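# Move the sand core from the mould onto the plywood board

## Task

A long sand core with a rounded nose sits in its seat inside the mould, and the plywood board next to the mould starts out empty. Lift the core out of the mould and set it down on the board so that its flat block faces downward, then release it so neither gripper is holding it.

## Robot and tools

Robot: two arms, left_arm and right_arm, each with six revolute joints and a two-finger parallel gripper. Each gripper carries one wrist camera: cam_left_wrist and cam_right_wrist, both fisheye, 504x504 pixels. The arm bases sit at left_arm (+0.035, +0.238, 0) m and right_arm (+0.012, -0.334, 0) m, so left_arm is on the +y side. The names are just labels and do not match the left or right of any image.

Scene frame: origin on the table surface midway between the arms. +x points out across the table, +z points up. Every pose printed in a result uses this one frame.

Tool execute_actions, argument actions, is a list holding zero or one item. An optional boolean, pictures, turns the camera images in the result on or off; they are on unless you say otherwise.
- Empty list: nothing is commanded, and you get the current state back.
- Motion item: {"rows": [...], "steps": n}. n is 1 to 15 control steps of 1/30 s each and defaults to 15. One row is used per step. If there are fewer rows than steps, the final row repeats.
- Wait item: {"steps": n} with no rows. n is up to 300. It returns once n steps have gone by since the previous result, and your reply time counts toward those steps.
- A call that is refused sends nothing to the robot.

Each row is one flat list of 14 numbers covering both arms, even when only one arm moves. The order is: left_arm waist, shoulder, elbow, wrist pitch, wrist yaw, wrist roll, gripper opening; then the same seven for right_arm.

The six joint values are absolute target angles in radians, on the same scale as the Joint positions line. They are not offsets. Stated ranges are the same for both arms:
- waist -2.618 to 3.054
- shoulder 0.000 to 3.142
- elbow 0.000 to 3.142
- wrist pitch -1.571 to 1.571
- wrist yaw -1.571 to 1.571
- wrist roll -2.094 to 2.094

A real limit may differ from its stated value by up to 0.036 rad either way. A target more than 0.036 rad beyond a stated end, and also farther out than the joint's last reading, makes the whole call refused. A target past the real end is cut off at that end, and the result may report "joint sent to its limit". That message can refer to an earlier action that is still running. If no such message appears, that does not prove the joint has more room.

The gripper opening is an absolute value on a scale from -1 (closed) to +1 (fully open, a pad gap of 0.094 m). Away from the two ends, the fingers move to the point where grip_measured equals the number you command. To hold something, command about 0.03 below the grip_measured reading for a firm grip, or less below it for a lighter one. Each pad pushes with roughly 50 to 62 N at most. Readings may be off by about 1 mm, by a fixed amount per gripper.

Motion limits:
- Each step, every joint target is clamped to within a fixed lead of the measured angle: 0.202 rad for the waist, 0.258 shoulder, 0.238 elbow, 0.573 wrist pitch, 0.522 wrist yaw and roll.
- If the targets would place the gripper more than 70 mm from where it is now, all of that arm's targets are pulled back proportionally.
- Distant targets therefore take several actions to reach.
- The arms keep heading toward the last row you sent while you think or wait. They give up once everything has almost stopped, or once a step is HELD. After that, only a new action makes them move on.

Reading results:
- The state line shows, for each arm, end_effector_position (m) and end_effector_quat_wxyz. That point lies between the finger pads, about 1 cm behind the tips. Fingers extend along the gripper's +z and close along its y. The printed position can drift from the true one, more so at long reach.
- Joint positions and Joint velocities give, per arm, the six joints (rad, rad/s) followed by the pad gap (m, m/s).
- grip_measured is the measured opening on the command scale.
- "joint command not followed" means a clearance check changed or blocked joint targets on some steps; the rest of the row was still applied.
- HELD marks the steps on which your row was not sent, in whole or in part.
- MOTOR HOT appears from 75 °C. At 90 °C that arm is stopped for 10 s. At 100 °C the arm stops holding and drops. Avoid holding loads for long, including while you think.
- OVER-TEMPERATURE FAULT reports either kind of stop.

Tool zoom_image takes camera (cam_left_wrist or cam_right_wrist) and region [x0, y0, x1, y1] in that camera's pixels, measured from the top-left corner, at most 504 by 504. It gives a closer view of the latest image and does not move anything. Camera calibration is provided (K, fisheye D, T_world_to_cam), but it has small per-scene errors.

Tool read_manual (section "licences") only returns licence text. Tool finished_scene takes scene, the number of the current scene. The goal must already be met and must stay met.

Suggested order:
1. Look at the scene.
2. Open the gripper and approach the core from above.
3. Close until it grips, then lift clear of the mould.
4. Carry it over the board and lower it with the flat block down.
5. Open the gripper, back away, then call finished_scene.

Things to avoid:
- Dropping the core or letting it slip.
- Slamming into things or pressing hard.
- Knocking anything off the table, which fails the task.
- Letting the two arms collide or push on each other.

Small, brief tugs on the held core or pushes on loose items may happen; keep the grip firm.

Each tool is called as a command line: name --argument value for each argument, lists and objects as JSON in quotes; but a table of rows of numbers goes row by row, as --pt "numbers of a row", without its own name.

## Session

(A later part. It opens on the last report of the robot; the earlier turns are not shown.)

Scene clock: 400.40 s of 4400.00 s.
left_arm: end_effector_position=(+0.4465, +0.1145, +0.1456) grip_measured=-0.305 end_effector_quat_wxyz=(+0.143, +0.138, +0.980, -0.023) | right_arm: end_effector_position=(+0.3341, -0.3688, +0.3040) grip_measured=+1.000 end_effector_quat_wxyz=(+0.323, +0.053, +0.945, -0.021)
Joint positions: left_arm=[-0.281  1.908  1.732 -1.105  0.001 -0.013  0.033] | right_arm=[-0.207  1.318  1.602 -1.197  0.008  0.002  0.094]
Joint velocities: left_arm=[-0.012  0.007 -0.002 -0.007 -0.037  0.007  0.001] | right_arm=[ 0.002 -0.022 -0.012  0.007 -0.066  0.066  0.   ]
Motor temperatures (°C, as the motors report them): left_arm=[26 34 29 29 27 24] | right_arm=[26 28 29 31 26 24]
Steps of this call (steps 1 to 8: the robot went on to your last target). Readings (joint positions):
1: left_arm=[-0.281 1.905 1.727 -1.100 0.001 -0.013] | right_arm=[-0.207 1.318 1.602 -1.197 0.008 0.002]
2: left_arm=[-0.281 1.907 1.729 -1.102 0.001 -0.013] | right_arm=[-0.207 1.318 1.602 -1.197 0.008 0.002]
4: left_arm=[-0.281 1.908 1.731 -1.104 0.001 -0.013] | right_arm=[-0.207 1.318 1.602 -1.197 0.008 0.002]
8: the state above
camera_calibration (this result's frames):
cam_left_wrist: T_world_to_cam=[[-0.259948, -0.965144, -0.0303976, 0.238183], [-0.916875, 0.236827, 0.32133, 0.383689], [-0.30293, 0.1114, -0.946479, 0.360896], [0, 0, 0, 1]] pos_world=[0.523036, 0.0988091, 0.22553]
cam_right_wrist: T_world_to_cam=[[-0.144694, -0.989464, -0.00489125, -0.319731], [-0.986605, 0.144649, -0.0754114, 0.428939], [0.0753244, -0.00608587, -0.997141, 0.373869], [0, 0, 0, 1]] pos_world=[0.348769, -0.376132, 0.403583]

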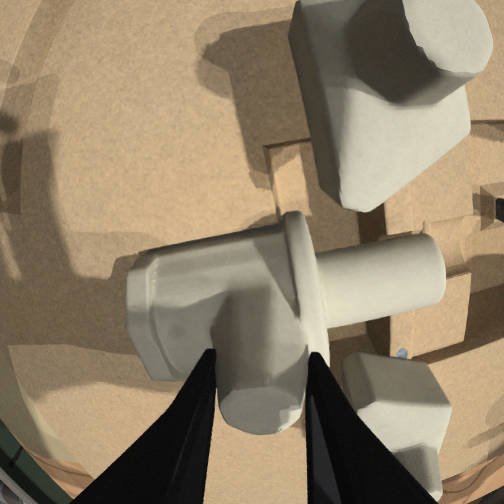

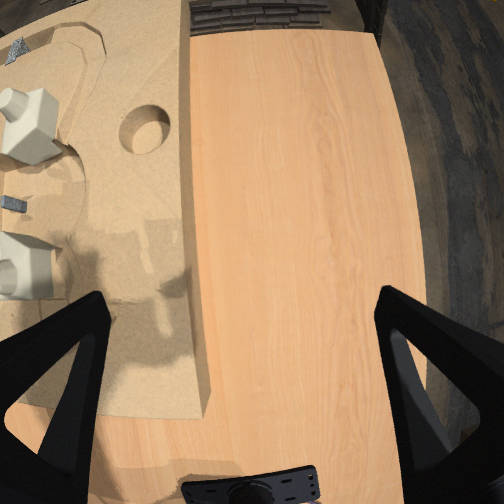

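execute_actions --actions '[{"rows": [[-0.288,1.865,1.8,-1.129,0,0,-0.335, -0.2,1.3,1.6,-1.2,0,0,1],[-0.288,1.863,1.805,-1.13,0,0,-0.335, -0.2,1.3,1.6,-1.2,0,0,1],[-0.288,1.861,1.81,-1.131,0,0,-0.335, -0.2,1.3,1.6,-1.2,0,0,1],[-0.288,1.859,1.815,-1.132,0,0,-0.335, -0.2,1.3,1.6,-1.2,0,0,1],[-0.288,1.857,1.82,-1.133,0,0,-0.335, -0.2,1.3,1.6,-1.2,0,0,1],[-0.288,1.855,1.825,-1.134,0,0,-0.335, -0.2,1.3,1.6,-1.2,0,0,1],[-0.288,1.853,1.83,-1.135,0,0,-0.335, -0.2,1.3,1.6,-1.2,0,0,1],[-0.288,1.851,1.835,-1.136,0,0,-0.335, -0.2,1.3,1.6,-1.2,0,0,1],[-0.288,1.85,1.84,-1.137,0,0,-0.335, -0.2,1.3,1.6,-1.2,0,0,1],[-0.288,1.85,1.845,-1.138,0,0,-0.335, -0.2,1.3,1.6,-1.2,0,0,1],[-0.288,1.85,1.85,-1.139,0,0,-0.335, -0.2,1.3,1.6,-1.2,0,0,1],[-0.288,1.85,1.855,-1.14,0,0,-0.335, -0.2,1.3,1.6,-1.2,0,0,1],[-0.288,1.85,1.86,-1.14,0,0,-0.335, -0.2,1.3,1.6,-1.2,0,0,1]], "steps": 15}]'

Scene clock: 417.70 s of 4400.00 s.
left_arm: end_effector_position=(+0.4496, +0.1136, +0.1600) grip_measured=-0.306 end_effector_quat_wxyz=(+0.147, +0.139, +0.979, -0.023) | right_arm: end_effector_position=(+0.3341, -0.3688, +0.3040) grip_measured=+1.000 end_effector_quat_wxyz=(+0.323, +0.053, +0.945, -0.021)
Joint positions: left_arm=[-0.281  1.917  1.798 -1.152  0.001 -0.01   0.033] | right_arm=[-0.207  1.318  1.602 -1.197  0.008  0.002  0.094]
Joint velocities: left_arm=[-0.012 -0.066  0.212 -0.081  0.022 -0.066  0.001] | right_arm=[ 0.002 -0.007 -0.007 -0.007 -0.007  0.066  0.   ]
Motor temperatures (°C, as the motors report them): left_arm=[26 35 32 29 27 24] | right_arm=[26 28 29 31 26 24]
Steps of this call (steps 1 to 15: the robot went on to your last target; steps 16 to 90: nothing new was sent; then 13.80 s passed at rest; steps 91 to 105: all 15 steps of this action). Readings (joint positions):
91: left_arm=[-0.281 1.908 1.732 -1.105 0.001 -0.013] | right_arm=[-0.207 1.318 1.602 -1.197 0.008 0.002]
92: left_arm=[-0.281 1.908 1.733 -1.106 0.001 -0.013] | right_arm=[-0.207 1.318 1.602 -1.197 0.008 0.002]
94: left_arm=[-0.281 1.910 1.737 -1.109 0.001 -0.014] | right_arm=[-0.207 1.318 1.602 -1.197 0.008 0.002]
98: left_arm=[-0.281 1.915 1.748 -1.121 0.001 -0.014] | right_arm=[-0.207 1.318 1.602 -1.197 0.008 0.002]
105: the state above
camera_calibration (this result's frames):
cam_left_wrist: T_world_to_cam=[[-0.262004, -0.964561, -0.0312543, 0.239585], [-0.919405, 0.239632, 0.311884, 0.384523], [-0.293341, 0.11045, -0.949606, 0.371853], [0, 0, 0, 1]] pos_world=[0.525385, 0.0978793, 0.240676]
cam_right_wrist: T_world_to_cam=[[-0.144694, -0.989464, -0.00489125, -0.319731], [-0.986605, 0.144649, -0.0754114, 0.428939], [0.0753244, -0.00608587, -0.997141, 0.373869], [0, 0, 0, 1]] pos_world=[0.348769, -0.376132, 0.403583]

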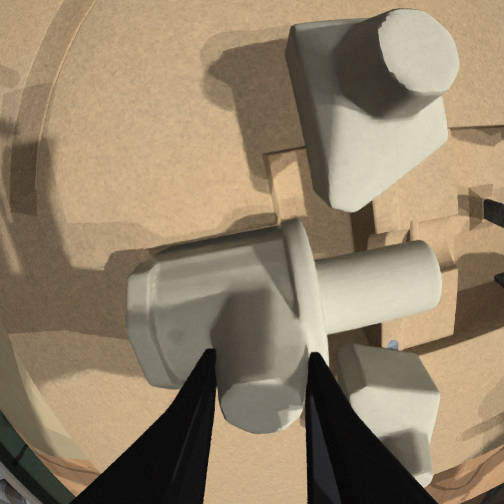

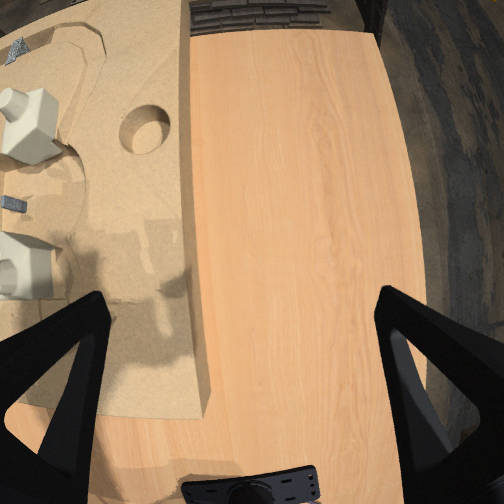

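execute_actions --actions '[{"rows": [[-0.288,1.851,1.868,-1.147,0,0,-0.335, -0.2,1.3,1.6,-1.2,0,0,1],[-0.288,1.852,1.879,-1.157,0,0,-0.335, -0.2,1.3,1.6,-1.2,0,0,1],[-0.288,1.854,1.893,-1.17,0,0,-0.335, -0.2,1.3,1.6,-1.2,0,0,1],[-0.288,1.856,1.91,-1.185,0,0,-0.335, -0.2,1.3,1.6,-1.2,0,0,1],[-0.288,1.859,1.93,-1.203,0,0,-0.335, -0.2,1.3,1.6,-1.2,0,0,1],[-0.288,1.862,1.952,-1.222,0,0,-0.335, -0.2,1.3,1.6,-1.2,0,0,1],[-0.288,1.866,1.975,-1.242,0,0,-0.335, -0.2,1.3,1.6,-1.2,0,0,1],[-0.288,1.87,1.998,-1.262,0,0,-0.335, -0.2,1.3,1.6,-1.2,0,0,1],[-0.288,1.874,2.021,-1.282,0,0,-0.335, -0.2,1.3,1.6,-1.2,0,0,1],[-0.288,1.878,2.044,-1.302,0,0,-0.335, -0.2,1.3,1.6,-1.2,0,0,1],[-0.288,1.883,2.067,-1.321,0,0,-0.335, -0.2,1.3,1.6,-1.2,0,0,1],[-0.288,1.888,2.088,-1.338,0,0,-0.335, -0.2,1.3,1.6,-1.2,0,0,1],[-0.288,1.892,2.106,-1.352,0,0,-0.335, -0.2,1.3,1.6,-1.2,0,0,1],[-0.288,1.895,2.121,-1.363,0,0,-0.335, -0.2,1.3,1.6,-1.2,0,0,1],[-0.288,1.898,2.132,-1.37,0,0,-0.335, -0.2,1.3,1.6,-1.2,0,0,1]], "steps": 15}]' --pictures false

execute_actions --actions '[{"steps": 10}]'

Scene clock: 438.40 s of 4400.00 s.
left_arm: end_effector_position=(+0.4476, +0.1141, +0.2325) grip_measured=-0.306 end_effector_quat_wxyz=(+0.184, +0.140, +0.973, -0.028) | right_arm: end_effector_position=(+0.3341, -0.3688, +0.3040) grip_measured=+1.000 end_effector_quat_wxyz=(+0.323, +0.053, +0.945, -0.021)
Joint positions: left_arm=[-0.281  1.908  2.058 -1.347  0.001 -0.006  0.033] | right_arm=[-0.207  1.318  1.602 -1.197  0.008  0.002  0.094]
Joint velocities: left_arm=[-0.012 -0.007  0.496 -0.359 -0.051  0.007  0.001] | right_arm=[ 0.012 -0.007 -0.007 -0.051 -0.007 -0.007  0.   ]
Motor temperatures (°C, as the motors report them): left_arm=[26 36 32 29 27 24] | right_arm=[26 28 29 31 26 24]
Steps of this call (steps 1 to 30: the robot went on to your last target; steps 31 to 90: nothing new was sent; then 17.20 s passed at rest; steps 91 to 105: all 15 steps of this action). Readings (joint positions):
91: left_arm=[-0.281 1.908 1.809 -1.173 0.001 -0.007] | right_arm=[-0.207 1.318 1.602 -1.197 0.008 0.002]
92: left_arm=[-0.281 1.908 1.811 -1.175 0.001 -0.007] | right_arm=[-0.207 1.318 1.602 -1.197 0.008 0.002]
94: left_arm=[-0.281 1.908 1.823 -1.189 0.001 -0.006] | right_arm=[-0.207 1.318 1.602 -1.197 0.008 0.002]
98: left_arm=[-0.281 1.908 1.894 -1.243 0.001 -0.006] | right_arm=[-0.207 1.318 1.602 -1.197 0.008 0.002]
105: the state above

Scene clock: 438.73 s of 4400.00 s.
left_arm: end_effector_position=(+0.4389, +0.1168, +0.2321) grip_measured=-0.306 end_effector_quat_wxyz=(+0.163, +0.141, +0.976, -0.025) | right_arm: end_effector_position=(+0.3341, -0.3688, +0.3040) grip_measured=+1.000 end_effector_quat_wxyz=(+0.323, +0.053, +0.945, -0.021)
Joint positions: left_arm=[-0.281  1.919  2.087 -1.409  0.001 -0.006  0.033] | right_arm=[-0.207  1.318  1.602 -1.197  0.008  0.002  0.094]
Joint velocities: left_arm=[-0.007  0.056 -0.012 -0.183 -0.007 -0.007 -0.001] | right_arm=[-0.002  0.007 -0.017  0.022 -0.007  0.066  0.   ]
Motor temperatures (°C, as the motors report them): left_arm=[26 36 32 29 27 24] | right_arm=[26 28 29 31 26 24]
Steps of this call (steps 1 to 10: the robot went on to your last target). Readings (joint positions):
1: left_arm=[-0.281 1.908 2.072 -1.357 0.001 -0.006] | right_arm=[-0.207 1.318 1.602 -1.197 0.008 0.002]
2: left_arm=[-0.281 1.908 2.082 -1.365 0.001 -0.006] | right_arm=[-0.207 1.318 1.602 -1.197 0.008 0.002]
4: left_arm=[-0.281 1.908 2.087 -1.377 0.001 -0.006] | right_arm=[-0.207 1.318 1.602 -1.197 0.008 0.002]
8: left_arm=[-0.281 1.915 2.087 -1.400 0.001 -0.006] | right_arm=[-0.207 1.318 1.602 -1.197 0.008 0.002]
10: the state above
camera_calibration (this result's frames):
cam_left_wrist: T_world_to_cam=[[-0.264671, -0.963832, -0.0312591, 0.243162], [-0.927462, 0.245538, 0.282002, 0.361229], [-0.264127, 0.103629, -0.958904, 0.426907], [0, 0, 0, 1]] pos_world=[0.512142, 0.101432, 0.315097]
cam_right_wrist: T_world_to_cam=[[-0.144694, -0.989464, -0.00489125, -0.319731], [-0.986605, 0.144649, -0.0754114, 0.428939], [0.0753244, -0.00608587, -0.997141, 0.373869], [0, 0, 0, 1]] pos_world=[0.348769, -0.376132, 0.403583]

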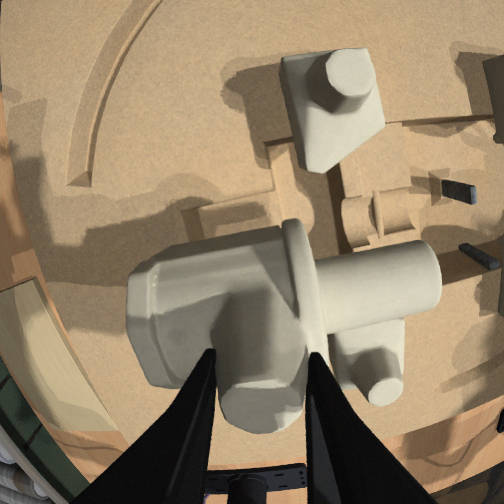

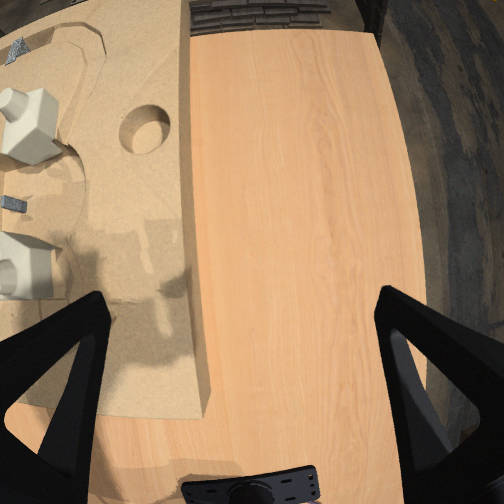

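execute_actions --actions '[{"rows": [[-0.278,1.898,2.132,-1.37,0,0,-0.335,-0.2,1.3,1.6,-1.2,0,0,1],[-0.274,1.897,2.13,-1.37,0,0,-0.335,-0.2,1.3,1.6,-1.2,0,0,1],[-0.267,1.895,2.128,-1.369,0,0,-0.335,-0.2,1.3,1.6,-1.2,0,0,1],[-0.257,1.892,2.125,-1.369,0,0,-0.335,-0.2,1.3,1.6,-1.2,0,0,1],[-0.244,1.889,2.122,-1.368,0,0,-0.335,-0.2,1.3,1.6,-1.2,0,0,1],[-0.23,1.886,2.117,-1.367,0,0,-0.335,-0.2,1.3,1.6,-1.2,0,0,1],[-0.213,1.882,2.112,-1.366,0,0,-0.335,-0.2,1.3,1.6,-1.2,0,0,1],[-0.193,1.877,2.107,-1.365,0,0,-0.335,-0.2,1.3,1.6,-1.2,0,0,1],[-0.172,1.872,2.101,-1.364,0,0,-0.335,-0.2,1.3,1.6,-1.2,0,0,1],[-0.149,1.867,2.094,-1.362,0,0,-0.335,-0.2,1.3,1.6,-1.2,0,0,1],[-0.125,1.861,2.087,-1.361,0,0,-0.335,-0.2,1.3,1.6,-1.2,0,0,1],[-0.098,1.855,2.079,-1.359,0,0,-0.335,-0.2,1.3,1.6,-1.2,0,0,1],[-0.071,1.848,2.071,-1.358,0,0,-0.335,-0.2,1.3,1.6,-1.2,0,0,1],[-0.042,1.841,2.062,-1.356,0,0,-0.335,-0.2,1.3,1.6,-1.2,0,0,1],[-0.012,1.834,2.054,-1.354,0,0,-0.335,-0.2,1.3,1.6,-1.2,0,0,1]], "steps": 15}]' --pictures false

execute_actions --actions '[{"rows": [[0.019,1.826,2.045,-1.353,0,0,-0.335,-0.2,1.3,1.6,-1.2,0,0,1],[0.052,1.819,2.035,-1.351,0,0,-0.335,-0.2,1.3,1.6,-1.2,0,0,1],[0.084,1.811,2.026,-1.349,0,0,-0.335,-0.2,1.3,1.6,-1.2,0,0,1],[0.118,1.803,2.016,-1.347,0,0,-0.335,-0.2,1.3,1.6,-1.2,0,0,1],[0.152,1.795,2.006,-1.345,0,0,-0.335,-0.2,1.3,1.6,-1.2,0,0,1],[0.186,1.786,1.996,-1.343,0,0,-0.335,-0.2,1.3,1.6,-1.2,0,0,1],[0.22,1.778,1.986,-1.341,0,0,-0.335,-0.2,1.3,1.6,-1.2,0,0,1],[0.255,1.77,1.976,-1.339,0,0,-0.335,-0.2,1.3,1.6,-1.2,0,0,1],[0.289,1.762,1.966,-1.337,0,0,-0.335,-0.2,1.3,1.6,-1.2,0,0,1],[0.323,1.753,1.956,-1.335,0,0,-0.335,-0.2,1.3,1.6,-1.2,0,0,1],[0.357,1.745,1.946,-1.333,0,0,-0.335,-0.2,1.3,1.6,-1.2,0,0,1],[0.391,1.737,1.936,-1.331,0,0,-0.335,-0.2,1.3,1.6,-1.2,0,0,1],[0.423,1.729,1.927,-1.329,0,0,-0.335,-0.2,1.3,1.6,-1.2,0,0,1],[0.456,1.722,1.917,-1.327,0,0,-0.335,-0.2,1.3,1.6,-1.2,0,0,1],[0.487,1.714,1.908,-1.326,0,0,-0.335,-0.2,1.3,1.6,-1.2,0,0,1]], "steps": 15}]'

execute_actions --actions '[{"rows": [[0.517,1.707,1.9,-1.324,0,0,-0.335,-0.2,1.3,1.6,-1.2,0,0,1],[0.546,1.7,1.891,-1.322,0,0,-0.335,-0.2,1.3,1.6,-1.2,0,0,1],[0.573,1.694,1.883,-1.321,0,0,-0.335,-0.2,1.3,1.6,-1.2,0,0,1],[0.6,1.687,1.875,-1.319,0,0,-0.335,-0.2,1.3,1.6,-1.2,0,0,1],[0.624,1.681,1.868,-1.318,0,0,-0.335,-0.2,1.3,1.6,-1.2,0,0,1],[0.647,1.676,1.861,-1.316,0,0,-0.335,-0.2,1.3,1.6,-1.2,0,0,1],[0.668,1.671,1.855,-1.315,0,0,-0.335,-0.2,1.3,1.6,-1.2,0,0,1],[0.688,1.666,1.85,-1.314,0,0,-0.335,-0.2,1.3,1.6,-1.2,0,0,1],[0.705,1.662,1.845,-1.313,0,0,-0.335,-0.2,1.3,1.6,-1.2,0,0,1],[0.719,1.659,1.84,-1.312,0,0,-0.335,-0.2,1.3,1.6,-1.2,0,0,1],[0.732,1.656,1.837,-1.311,0,0,-0.335,-0.2,1.3,1.6,-1.2,0,0,1],[0.742,1.653,1.834,-1.311,0,0,-0.335,-0.2,1.3,1.6,-1.2,0,0,1],[0.749,1.651,1.832,-1.31,0,0,-0.335,-0.2,1.3,1.6,-1.2,0,0,1],[0.753,1.65,1.83,-1.31,0,0,-0.335,-0.2,1.3,1.6,-1.2,0,0,1],[0.755,1.65,1.83,-1.31,0,0,-0.335,-0.2,1.3,1.6,-1.2,0,0,1]], "steps": 15}]'

Scene clock: 519.93 s of 4400.00 s.
left_arm: end_effector_position=(+0.4512, +0.1986, +0.2247) grip_measured=-0.306 end_effector_quat_wxyz=(+0.154, +0.042, +0.987, -0.016) | right_arm: end_effector_position=(+0.3341, -0.3688, +0.3040) grip_measured=+1.000 end_effector_quat_wxyz=(+0.323, +0.053, +0.945, -0.021)
Joint positions: left_arm=[-0.077  1.913  2.055 -1.402  0.018 -0.005  0.033] | right_arm=[-0.207  1.318  1.602 -1.197  0.008  0.002  0.094]
Joint velocities: left_arm=[ 0.842 -0.09  -0.31   0.066 -0.051 -0.037  0.001] | right_arm=[-0.002  0.002  0.002 -0.007 -0.022  0.022  0.   ]
Motor temperatures (°C, as the motors report them): left_arm=[26 35 32 31 27 24] | right_arm=[26 29 29 32 26 24]
Steps of this call (steps 1 to 30: the robot went on to your last target; steps 31 to 90: nothing new was sent; then 77.70 s passed at rest; steps 91 to 105: all 15 steps of this action). Readings (joint positions):
91: left_arm=[-0.281 1.922 2.087 -1.413 0.001 -0.006] | right_arm=[-0.207 1.318 1.602 -1.197 0.008 0.002]
92: left_arm=[-0.281 1.922 2.087 -1.413 0.001 -0.006] | right_arm=[-0.207 1.318 1.602 -1.197 0.008 0.002]
94: left_arm=[-0.279 1.922 2.087 -1.413 0.002 -0.006] | right_arm=[-0.207 1.318 1.602 -1.197 0.008 0.002]
98: left_arm=[-0.247 1.922 2.087 -1.413 0.013 -0.006] | right_arm=[-0.207 1.318 1.602 -1.197 0.008 0.002]
105: the state above

Scene clock: 520.43 s of 4400.00 s.
left_arm: end_effector_position=(+0.3908, +0.3960, +0.2285) grip_measured=-0.307 end_effector_quat_wxyz=(+0.152, -0.207, +0.966, +0.028) | right_arm: end_effector_position=(+0.3341, -0.3688, +0.3040) grip_measured=+1.000 end_effector_quat_wxyz=(+0.323, +0.053, +0.945, -0.021)
Joint positions: left_arm=[ 0.43   1.791  1.91  -1.379  0.007 -0.005  0.033] | right_arm=[-0.207  1.318  1.602 -1.197  0.008  0.002  0.094]
Joint velocities: left_arm=[ 0.916 -0.261 -0.266  0.037 -0.051  0.022  0.   ] | right_arm=[ 0.017 -0.012 -0.002 -0.081 -0.007 -0.007  0.   ]
Motor temperatures (°C, as the motors report them): left_arm=[26 35 32 31 27 24] | right_arm=[26 29 29 32 26 24]
Steps of this call (steps 1 to 15: all 15 steps of this action). Readings (joint positions):
1: left_arm=[-0.046 1.909 2.044 -1.400 0.017 -0.005] | right_arm=[-0.207 1.318 1.602 -1.197 0.008 0.002]
2: left_arm=[-0.014 1.905 2.034 -1.399 0.017 -0.005] | right_arm=[-0.207 1.318 1.602 -1.197 0.008 0.002]
4: left_arm=[0.053 1.893 2.013 -1.398 0.015 -0.005] | right_arm=[-0.207 1.318 1.602 -1.197 0.008 0.002]
8: left_arm=[0.191 1.859 1.974 -1.393 0.012 -0.005] | right_arm=[-0.207 1.318 1.602 -1.197 0.008 0.002]
15: the state above
camera_calibration (this result's frames):
cam_left_wrist: T_world_to_cam=[[0.425455, -0.904584, -0.0267562, 0.2053], [-0.859557, -0.413174, 0.300747, 0.479061], [-0.283105, -0.104956, -0.953329, 0.470568], [0, 0, 0, 1]] pos_world=[0.457655, 0.433035, 0.310023]
cam_right_wrist: T_world_to_cam=[[-0.144694, -0.989464, -0.00489125, -0.319731], [-0.986605, 0.144649, -0.0754114, 0.428939], [0.0753244, -0.00608587, -0.997141, 0.373869], [0, 0, 0, 1]] pos_world=[0.348769, -0.376132, 0.403583]

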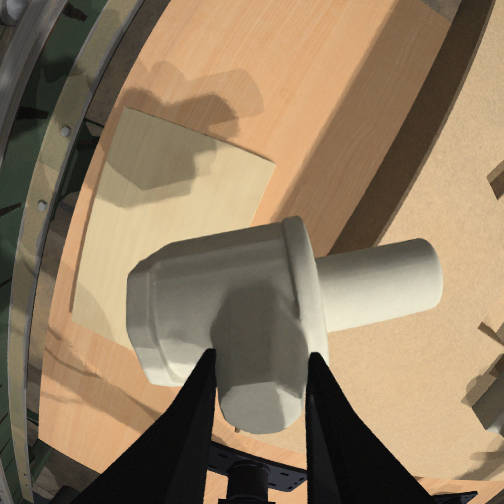

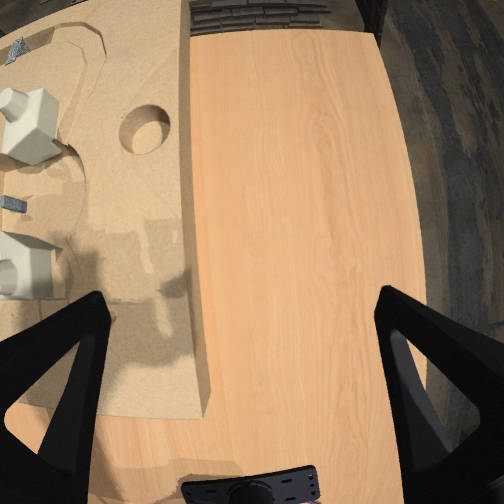

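Scene clock: 520.93 s of 4400.00 s.
left_arm: end_effector_position=(+0.3058, +0.4871, +0.2275) grip_measured=-0.307 end_effector_quat_wxyz=(+0.139, -0.359, +0.921, +0.056) | right_arm: end_effector_position=(+0.3341, -0.3688, +0.3040) grip_measured=+1.000 end_effector_quat_wxyz=(+0.323, +0.053, +0.945, -0.021)
Joint positions: left_arm=[ 0.75   1.713  1.816 -1.373 -0.005 -0.005  0.033] | right_arm=[-0.207  1.318  1.602 -1.197  0.008  0.002  0.094]
Joint velocities: left_arm=[ 0.134 -0.061 -0.037 -0.051  0.066  0.007  0.001] | right_arm=[0.007 0.007 0.002 0.022 0.007 0.022 0.   ]
Motor temperatures (°C, as the motors report them): left_arm=[26 35 32 31 27 24] | right_arm=[26 29 29 32 26 24]
Steps of this call (steps 1 to 15: all 15 steps of this action). Readings (joint positions):
1: left_arm=[0.462 1.783 1.901 -1.377 0.006 -0.005] | right_arm=[-0.207 1.318 1.602 -1.197 0.008 0.002]
2: left_arm=[0.493 1.775 1.893 -1.376 0.005 -0.005] | right_arm=[-0.207 1.318 1.602 -1.197 0.008 0.002]
4: left_arm=[0.553 1.761 1.875 -1.374 0.003 -0.005] | right_arm=[-0.207 1.318 1.602 -1.197 0.008 0.002]
8: left_arm=[0.653 1.738 1.844 -1.373 -0.000 -0.005] | right_arm=[-0.207 1.318 1.602 -1.197 0.008 0.002]
15: the state above
camera_calibration (this result's frames):
cam_left_wrist: T_world_to_cam=[[0.69026, -0.722549, -0.0382544, 0.156797], [-0.679155, -0.665228, 0.310195, 0.509429], [-0.249579, -0.188135, -0.949903, 0.48467], [0, 0, 0, 1]] pos_world=[0.358714, 0.543363, 0.308366]
cam_right_wrist: T_world_to_cam=[[-0.144694, -0.989464, -0.00489125, -0.319731], [-0.986605, 0.144649, -0.0754114, 0.428939], [0.0753244, -0.00608587, -0.997141, 0.373869], [0, 0, 0, 1]] pos_world=[0.348769, -0.376132, 0.403583]

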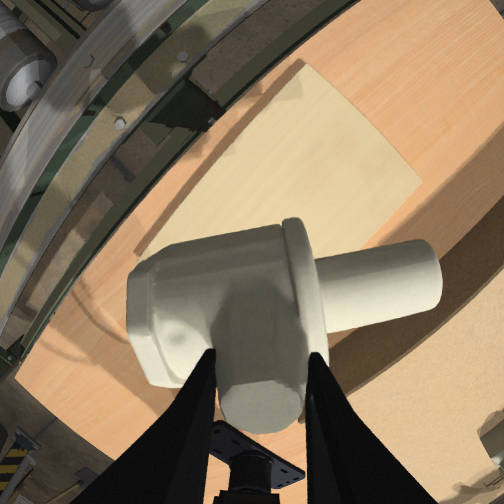

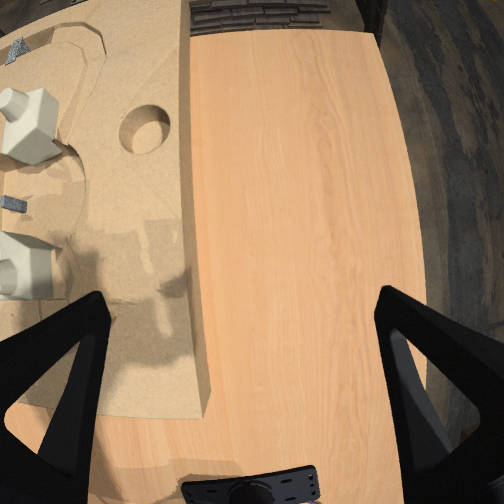

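execute_actions --actions '[{"rows": [[0.755,1.648,1.828,-1.294,0,0,-0.335,-0.2,1.3,1.6,-1.2,0,0,1],[0.755,1.646,1.823,-1.283,0,0,-0.335,-0.2,1.3,1.6,-1.2,0,0,1],[0.755,1.645,1.814,-1.269,0,0,-0.335,-0.2,1.3,1.6,-1.2,0,0,1],[0.755,1.645,1.802,-1.253,0,0,-0.335,-0.2,1.3,1.6,-1.2,0,0,1],[0.755,1.645,1.788,-1.234,0,0,-0.335,-0.2,1.3,1.6,-1.2,0,0,1],[0.755,1.645,1.771,-1.214,0,0,-0.335,-0.2,1.3,1.6,-1.2,0,0,1],[0.755,1.645,1.752,-1.192,0,0,-0.335,-0.2,1.3,1.6,-1.2,0,0,1],[0.755,1.645,1.731,-1.17,0,0,-0.335,-0.2,1.3,1.6,-1.2,0,0,1],[0.755,1.645,1.709,-1.146,0,0,-0.335,-0.2,1.3,1.6,-1.2,0,0,1],[0.755,1.645,1.685,-1.122,0,0,-0.335,-0.2,1.3,1.6,-1.2,0,0,1],[0.755,1.645,1.661,-1.098,0,0,-0.335,-0.2,1.3,1.6,-1.2,0,0,1],[0.755,1.645,1.636,-1.073,0,0,-0.335,-0.2,1.3,1.6,-1.2,0,0,1],[0.755,1.645,1.611,-1.049,0,0,-0.335,-0.2,1.3,1.6,-1.2,0,0,1],[0.755,1.645,1.586,-1.025,0,0,-0.335,-0.2,1.3,1.6,-1.2,0,0,1],[0.755,1.645,1.561,-1.003,0,0,-0.335,-0.2,1.3,1.6,-1.2,0,0,1]], "steps": 15}]' --pictures false

execute_actions --actions '[{"rows": [[0.755,1.645,1.537,-0.981,0,0,-0.335,-0.2,1.3,1.6,-1.2,0,0,1],[0.755,1.645,1.513,-0.961,0,0,-0.335,-0.2,1.3,1.6,-1.2,0,0,1],[0.755,1.645,1.491,-0.942,0,0,-0.335,-0.2,1.3,1.6,-1.2,0,0,1],[0.755,1.645,1.47,-0.926,0,0,-0.335,-0.2,1.3,1.6,-1.2,0,0,1],[0.755,1.645,1.451,-0.912,0,0,-0.335,-0.2,1.3,1.6,-1.2,0,0,1],[0.755,1.645,1.434,-0.901,0,0,-0.335,-0.2,1.3,1.6,-1.2,0,0,1],[0.755,1.645,1.42,-0.892,0,0,-0.335,-0.2,1.3,1.6,-1.2,0,0,1],[0.755,1.645,1.408,-0.887,0,0,-0.335,-0.2,1.3,1.6,-1.2,0,0,1],[0.755,1.645,1.399,-0.885,0,0,-0.335,-0.2,1.3,1.6,-1.2,0,0,1],[0.755,1.645,1.394,-0.885,0,0,-0.335,-0.2,1.3,1.6,-1.2,0,0,1],[0.755,1.645,1.392,-0.885,0,0,-0.335,-0.2,1.3,1.6,-1.2,0,0,1]], "steps": 15}]'

Scene clock: 604.17 s of 4400.00 s.
left_arm: end_effector_position=(+0.3124, +0.4955, +0.1773) grip_measured=-0.307 end_effector_quat_wxyz=(+0.144, -0.361, +0.919, +0.058) | right_arm: end_effector_position=(+0.3341, -0.3688, +0.3040) grip_measured=+1.000 end_effector_quat_wxyz=(+0.323, +0.053, +0.945, -0.021)
Joint positions: left_arm=[ 0.755  1.695  1.587 -1.15  -0.003 -0.005  0.033] | right_arm=[-0.207  1.318  1.602 -1.197  0.008  0.002  0.094]
Joint velocities: left_arm=[ 0.017  0.027 -0.784  0.593 -0.037 -0.022 -0.001] | right_arm=[-0.007 -0.007 -0.002 -0.022  0.022  0.022  0.   ]
Motor temperatures (°C, as the motors report them): left_arm=[26 36 31 32 27 24] | right_arm=[26 29 29 32 26 24]
Steps of this call (steps 1 to 15: the robot went on to your last target; steps 16 to 90: nothing new was sent; then 79.73 s passed at rest; steps 91 to 105: all 15 steps of this action). Readings (joint positions):
91: left_arm=[0.755 1.710 1.815 -1.369 -0.003 -0.005] | right_arm=[-0.207 1.318 1.602 -1.197 0.008 0.002]
92: left_arm=[0.755 1.710 1.814 -1.367 -0.003 -0.005] | right_arm=[-0.207 1.318 1.602 -1.197 0.008 0.002]
94: left_arm=[0.755 1.706 1.804 -1.352 -0.003 -0.005] | right_arm=[-0.207 1.318 1.602 -1.197 0.008 0.002]
98: left_arm=[0.755 1.696 1.753 -1.297 -0.003 -0.005] | right_arm=[-0.207 1.318 1.602 -1.197 0.008 0.002]
105: the state above

Scene clock: 604.67 s of 4400.00 s.
left_arm: end_effector_position=(+0.3072, +0.4907, +0.1196) grip_measured=-0.307 end_effector_quat_wxyz=(+0.128, -0.362, +0.922, +0.051) | right_arm: end_effector_position=(+0.3341, -0.3688, +0.3040) grip_measured=+1.000 end_effector_quat_wxyz=(+0.323, +0.053, +0.945, -0.021)
Joint positions: left_arm=[ 0.755  1.695  1.368 -0.967 -0.003 -0.005  0.033] | right_arm=[-0.207  1.318  1.602 -1.197  0.008  0.002  0.094]
Joint velocities: left_arm=[ 0.017  0.007 -0.007  0.154  0.051  0.022  0.001] | right_arm=[-0.007  0.007 -0.012 -0.007  0.037 -0.037  0.   ]
Motor temperatures (°C, as the motors report them): left_arm=[26 36 31 32 27 24] | right_arm=[26 29 29 32 26 24]
Steps of this call (steps 1 to 15: all 15 steps of this action). Readings (joint positions):
1: left_arm=[0.755 1.695 1.561 -1.129 -0.003 -0.005] | right_arm=[-0.207 1.318 1.602 -1.197 0.008 0.002]
2: left_arm=[0.755 1.695 1.535 -1.109 -0.003 -0.005] | right_arm=[-0.207 1.318 1.602 -1.197 0.008 0.002]
4: left_arm=[0.755 1.695 1.487 -1.069 -0.003 -0.005] | right_arm=[-0.207 1.318 1.602 -1.197 0.008 0.002]
8: left_arm=[0.755 1.695 1.410 -1.005 -0.003 -0.005] | right_arm=[-0.207 1.318 1.602 -1.197 0.008 0.002]
15: the state above
camera_calibration (this result's frames):
cam_left_wrist: T_world_to_cam=[[0.693165, -0.71981, -0.0373552, 0.151954], [-0.670512, -0.662973, 0.332986, 0.53973], [-0.264452, -0.205767, -0.942192, 0.395488], [0, 0, 0, 1]] pos_world=[0.361154, 0.548583, 0.198579]
cam_right_wrist: T_world_to_cam=[[-0.144694, -0.989464, -0.00489125, -0.319731], [-0.986605, 0.144649, -0.0754114, 0.428939], [0.0753244, -0.00608587, -0.997141, 0.373869], [0, 0, 0, 1]] pos_world=[0.348769, -0.376132, 0.403583]

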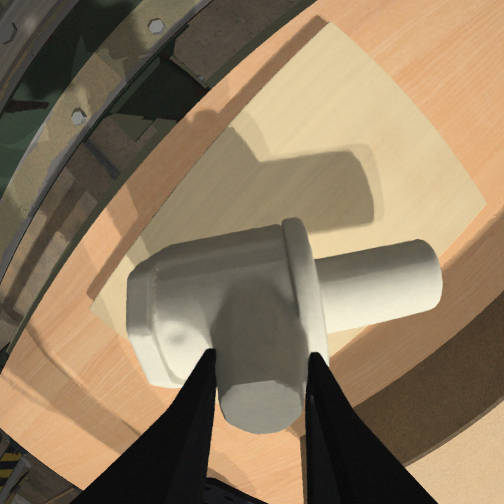

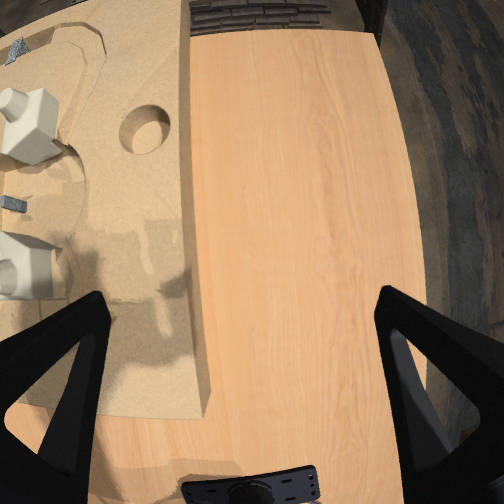

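execute_actions --actions '[{"rows": [[0.755,1.645,1.387,-0.876,0,0,-0.335,-0.2,1.3,1.6,-1.2,0,0,1],[0.755,1.645,1.381,-0.868,0,0,-0.335,-0.2,1.3,1.6,-1.2,0,0,1],[0.755,1.645,1.375,-0.86,0,0,-0.335,-0.2,1.3,1.6,-1.2,0,0,1],[0.755,1.645,1.369,-0.853,0,0,-0.335,-0.2,1.3,1.6,-1.2,0,0,1],[0.755,1.645,1.363,-0.846,0,0,-0.335,-0.2,1.3,1.6,-1.2,0,0,1],[0.755,1.645,1.357,-0.839,0,0,-0.335,-0.2,1.3,1.6,-1.2,0,0,1],[0.755,1.645,1.351,-0.832,0,0,-0.335,-0.2,1.3,1.6,-1.2,0,0,1],[0.755,1.645,1.345,-0.826,0,0,-0.335,-0.2,1.3,1.6,-1.2,0,0,1],[0.755,1.645,1.339,-0.82,0,0,-0.335,-0.2,1.3,1.6,-1.2,0,0,1],[0.755,1.645,1.333,-0.814,0,0,-0.335,-0.2,1.3,1.6,-1.2,0,0,1],[0.755,1.645,1.327,-0.808,0,0,-0.335,-0.2,1.3,1.6,-1.2,0,0,1],[0.755,1.645,1.322,-0.802,0,0,-0.335,-0.2,1.3,1.6,-1.2,0,0,1],[0.755,1.645,1.317,-0.798,0,0,-0.335,-0.2,1.3,1.6,-1.2,0,0,1],[0.755,1.645,1.314,-0.795,0,0,-0.335,-0.2,1.3,1.6,-1.2,0,0,1],[0.755,1.645,1.312,-0.795,0,0,-0.335,-0.2,1.3,1.6,-1.2,0,0,1]], "steps": 15}]' --pictures false

execute_actions --actions '[{"steps": 10}]'

Scene clock: 631.20 s of 4400.00 s.
left_arm: end_effector_position=(+0.3126, +0.4957, +0.1092) grip_measured=-0.307 end_effector_quat_wxyz=(+0.147, -0.361, +0.919, +0.058) | right_arm: end_effector_position=(+0.3341, -0.3688, +0.3040) grip_measured=+1.000 end_effector_quat_wxyz=(+0.323, +0.053, +0.945, -0.021)
Joint positions: left_arm=[ 0.755  1.693  1.312 -0.873 -0.003 -0.005  0.033] | right_arm=[-0.207  1.318  1.602 -1.197  0.008  0.002  0.094]
Joint velocities: left_arm=[ 0.002 -0.037 -0.081  0.051 -0.022  0.081 -0.001] | right_arm=[-0.007 -0.012  0.002 -0.037 -0.022  0.037  0.   ]
Motor temperatures (°C, as the motors report them): left_arm=[26 36 32 33 27 24] | right_arm=[26 29 29 32 26 24]
Steps of this call (steps 1 to 30: the robot went on to your last target; steps 31 to 90: nothing new was sent; then 23.03 s passed at rest; steps 91 to 105: all 15 steps of this action). Readings (joint positions):
91: left_arm=[0.755 1.695 1.368 -0.943 -0.003 -0.005] | right_arm=[-0.207 1.318 1.602 -1.197 0.008 0.002]
92: left_arm=[0.755 1.695 1.368 -0.942 -0.003 -0.005] | right_arm=[-0.207 1.318 1.602 -1.197 0.008 0.002]
94: left_arm=[0.755 1.695 1.364 -0.933 -0.003 -0.005] | right_arm=[-0.207 1.318 1.602 -1.197 0.008 0.002]
98: left_arm=[0.755 1.695 1.341 -0.906 -0.003 -0.005] | right_arm=[-0.207 1.318 1.602 -1.197 0.008 0.002]
105: the state above

Scene clock: 631.53 s of 4400.00 s.
left_arm: end_effector_position=(+0.3120, +0.4952, +0.1090) grip_measured=-0.307 end_effector_quat_wxyz=(+0.147, -0.361, +0.919, +0.059) | right_arm: end_effector_position=(+0.3341, -0.3688, +0.3040) grip_measured=+1.000 end_effector_quat_wxyz=(+0.323, +0.053, +0.945, -0.021)
Joint positions: left_arm=[ 0.755  1.689  1.306 -0.87  -0.003 -0.005  0.033] | right_arm=[-0.207  1.318  1.602 -1.197  0.008  0.002  0.094]
Joint velocities: left_arm=[-0.017 -0.022 -0.002  0.007 -0.022  0.037 -0.001] | right_arm=[ 0.002 -0.002  0.012 -0.007  0.022 -0.022  0.   ]
Motor temperatures (°C, as the motors report them): left_arm=[26 36 32 33 27 24] | right_arm=[26 29 29 32 26 24]
Steps of this call (steps 1 to 10: the robot went on to your last target). Readings (joint positions):
1: left_arm=[0.755 1.691 1.309 -0.872 -0.003 -0.005] | right_arm=[-0.207 1.318 1.602 -1.197 0.008 0.002]
2: left_arm=[0.755 1.690 1.308 -0.872 -0.003 -0.005] | right_arm=[-0.207 1.318 1.602 -1.197 0.008 0.002]
4: left_arm=[0.755 1.689 1.306 -0.870 -0.003 -0.005] | right_arm=[-0.207 1.318 1.602 -1.197 0.008 0.002]
8: left_arm=[0.755 1.689 1.306 -0.870 -0.003 -0.005] | right_arm=[-0.207 1.318 1.602 -1.197 0.008 0.002]
10: the state above
camera_calibration (this result's frames):
cam_left_wrist: T_world_to_cam=[[0.694294, -0.718772, -0.0363788, 0.150435], [-0.680099, -0.671794, 0.293527, 0.561138], [-0.235418, -0.179053, -0.955258, 0.366811], [0, 0, 0, 1]] pos_world=[0.363537, 0.550777, 0.191163]
cam_right_wrist: T_world_to_cam=[[-0.144694, -0.989464, -0.00489125, -0.319731], [-0.986605, 0.144649, -0.0754114, 0.428939], [0.0753244, -0.00608587, -0.997141, 0.373869], [0, 0, 0, 1]] pos_world=[0.348769, -0.376132, 0.403583]

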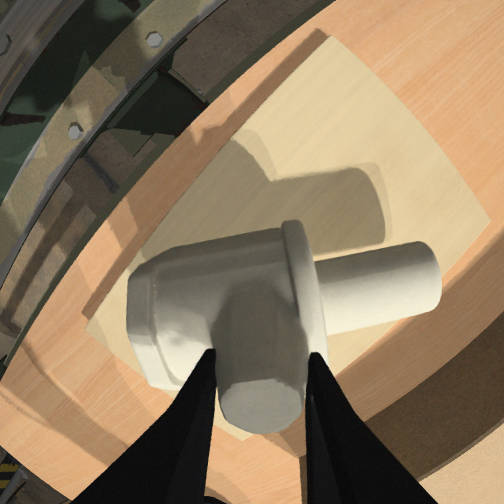

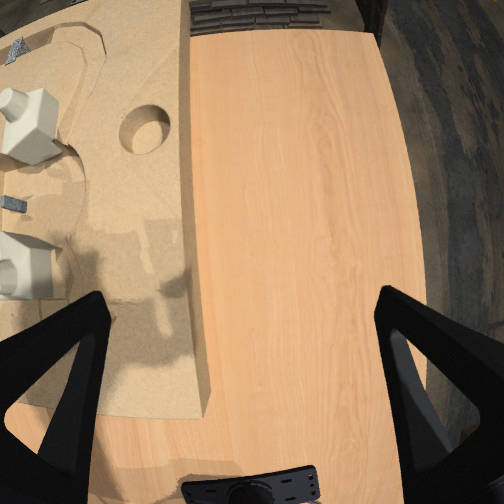

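execute_actions --actions '[{"rows": [[0.755,1.65,1.312,-0.81,0,0,-0.335,-0.2,1.3,1.6,-1.2,0,0,1],[0.755,1.655,1.313,-0.825,0,0,-0.335,-0.2,1.3,1.6,-1.2,0,0,1],[0.755,1.66,1.314,-0.84,0,0,-0.335,-0.2,1.3,1.6,-1.2,0,0,1],[0.755,1.665,1.315,-0.855,0,0,-0.335,-0.2,1.3,1.6,-1.2,0,0,1],[0.755,1.668,1.316,-0.866,0,0,-0.335,-0.2,1.3,1.6,-1.2,0,0,1],[0.755,1.668,1.316,-0.866,0,0,-0.32,-0.2,1.3,1.6,-1.2,0,0,1],[0.755,1.668,1.316,-0.866,0,0,-0.3,-0.2,1.3,1.6,-1.2,0,0,1],[0.755,1.668,1.316,-0.866,0,0,-0.27,-0.2,1.3,1.6,-1.2,0,0,1],[0.755,1.668,1.316,-0.866,0,0,-0.23,-0.2,1.3,1.6,-1.2,0,0,1],[0.755,1.668,1.316,-0.866,0,0,-0.18,-0.2,1.3,1.6,-1.2,0,0,1],[0.755,1.668,1.316,-0.866,0,0,-0.12,-0.2,1.3,1.6,-1.2,0,0,1],[0.755,1.668,1.316,-0.866,0,0,-0.05,-0.2,1.3,1.6,-1.2,0,0,1],[0.755,1.668,1.316,-0.866,0,0,0.05,-0.2,1.3,1.6,-1.2,0,0,1]], "steps": 15}]' --pictures false

execute_actions --actions '[{"rows": [[0.755,1.668,1.335,-0.88,0,0,0.05,-0.2,1.3,1.6,-1.2,0,0,1],[0.755,1.668,1.35,-0.895,0,0,0.05,-0.2,1.3,1.6,-1.2,0,0,1],[0.755,1.668,1.37,-0.915,0,0,0.05,-0.2,1.3,1.6,-1.2,0,0,1],[0.755,1.668,1.39,-0.935,0,0,0.05,-0.2,1.3,1.6,-1.2,0,0,1],[0.755,1.668,1.415,-0.96,0,0,0.05,-0.2,1.3,1.6,-1.2,0,0,1],[0.755,1.668,1.44,-0.985,0,0,0.05,-0.2,1.3,1.6,-1.2,0,0,1],[0.755,1.668,1.465,-1.01,0,0,0.05,-0.2,1.3,1.6,-1.2,0,0,1],[0.755,1.668,1.49,-1.03,0,0,0.05,-0.2,1.3,1.6,-1.2,0,0,1],[0.755,1.668,1.51,-1.045,0,0,0.05,-0.2,1.3,1.6,-1.2,0,0,1],[0.755,1.668,1.525,-1.055,0,0,0.05,-0.2,1.3,1.6,-1.2,0,0,1],[0.755,1.668,1.535,-1.06,0,0,0.05,-0.2,1.3,1.6,-1.2,0,0,1]], "steps": 15}]'

Scene clock: 658.77 s of 4400.00 s.
left_arm: end_effector_position=(+0.3109, +0.4945, +0.1086) grip_measured=+0.045 end_effector_quat_wxyz=(+0.144, -0.362, +0.919, +0.058) | right_arm: end_effector_position=(+0.3341, -0.3688, +0.3040) grip_measured=+1.000 end_effector_quat_wxyz=(+0.323, +0.053, +0.945, -0.021)
Joint positions: left_arm=[ 0.755  1.689  1.306 -0.875 -0.005 -0.005  0.049] | right_arm=[-0.207  1.318  1.602 -1.197  0.008  0.002  0.094]
Joint velocities: left_arm=[ 0.002 -0.012 -0.017  0.037  0.007 -0.022  0.006] | right_arm=[-0.002  0.002 -0.022  0.007  0.051 -0.066  0.   ]
Motor temperatures (°C, as the motors report them): left_arm=[26 36 31 34 27 24] | right_arm=[26 29 29 32 26 24]
Steps of this call (steps 1 to 15: the robot went on to your last target; steps 16 to 90: nothing new was sent; then 23.73 s passed at rest; steps 91 to 105: all 15 steps of this action). Readings (joint positions):
91: left_arm=[0.755 1.689 1.306 -0.870 -0.003 -0.005] | right_arm=[-0.207 1.318 1.602 -1.197 0.008 0.002]
92: left_arm=[0.755 1.689 1.306 -0.870 -0.003 -0.005] | right_arm=[-0.207 1.318 1.602 -1.197 0.008 0.002]
94: left_arm=[0.755 1.689 1.306 -0.874 -0.003 -0.005] | right_arm=[-0.207 1.318 1.602 -1.197 0.008 0.002]
98: left_arm=[0.755 1.689 1.306 -0.875 -0.004 -0.005] | right_arm=[-0.207 1.318 1.602 -1.197 0.008 0.002]
105: the state above

Scene clock: 659.27 s of 4400.00 s.
left_arm: end_effector_position=(+0.3247, +0.5072, +0.1680) grip_measured=+0.048 end_effector_quat_wxyz=(+0.178, -0.359, +0.913, +0.071) | right_arm: end_effector_position=(+0.3341, -0.3688, +0.3040) grip_measured=+1.000 end_effector_quat_wxyz=(+0.323, +0.053, +0.945, -0.021)
Joint positions: left_arm=[ 0.755  1.689  1.518 -1.015 -0.005 -0.005  0.049] | right_arm=[-0.207  1.318  1.602 -1.197  0.008  0.002  0.094]
Joint velocities: left_arm=[-0.012  0.012 -0.012 -0.139  0.007  0.022  0.   ] | right_arm=[ 0.002 -0.017 -0.012  0.007  0.022 -0.037  0.   ]
Motor temperatures (°C, as the motors report them): left_arm=[26 36 31 34 27 24] | right_arm=[26 29 29 32 26 24]
Steps of this call (steps 1 to 15: all 15 steps of this action). Readings (joint positions):
1: left_arm=[0.755 1.689 1.306 -0.875 -0.005 -0.005] | right_arm=[-0.207 1.318 1.602 -1.197 0.008 0.002]
2: left_arm=[0.755 1.689 1.308 -0.878 -0.005 -0.005] | right_arm=[-0.207 1.318 1.602 -1.197 0.008 0.002]
4: left_arm=[0.755 1.689 1.324 -0.896 -0.005 -0.005] | right_arm=[-0.207 1.318 1.602 -1.197 0.008 0.002]
8: left_arm=[0.755 1.689 1.412 -0.958 -0.005 -0.005] | right_arm=[-0.207 1.318 1.602 -1.197 0.008 0.002]
15: the state above
camera_calibration (this result's frames):
cam_left_wrist: T_world_to_cam=[[0.696407, -0.716739, -0.0361033, 0.150665], [-0.692266, -0.684188, 0.229466, 0.581501], [-0.189168, -0.134808, -0.972647, 0.393707], [0, 0, 0, 1]] pos_world=[0.372107, 0.558918, 0.254943]
cam_right_wrist: T_world_to_cam=[[-0.144694, -0.989464, -0.00489125, -0.319731], [-0.986605, 0.144649, -0.0754114, 0.428939], [0.0753244, -0.00608587, -0.997141, 0.373869], [0, 0, 0, 1]] pos_world=[0.348769, -0.376132, 0.403583]

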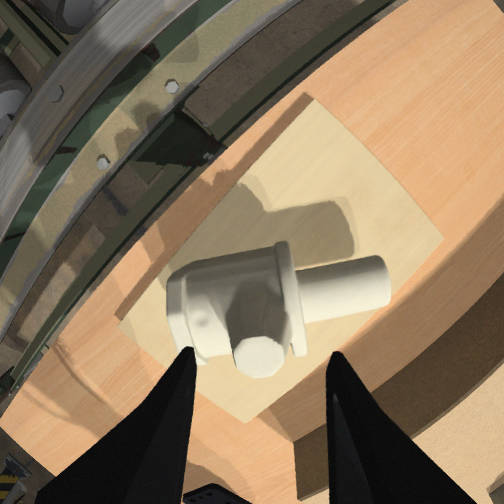

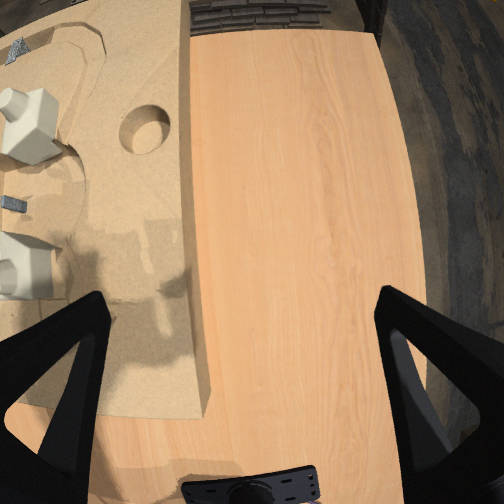

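The core is standing upright on the board.

finished_scene --scene 1

The scene is finished: the task was done.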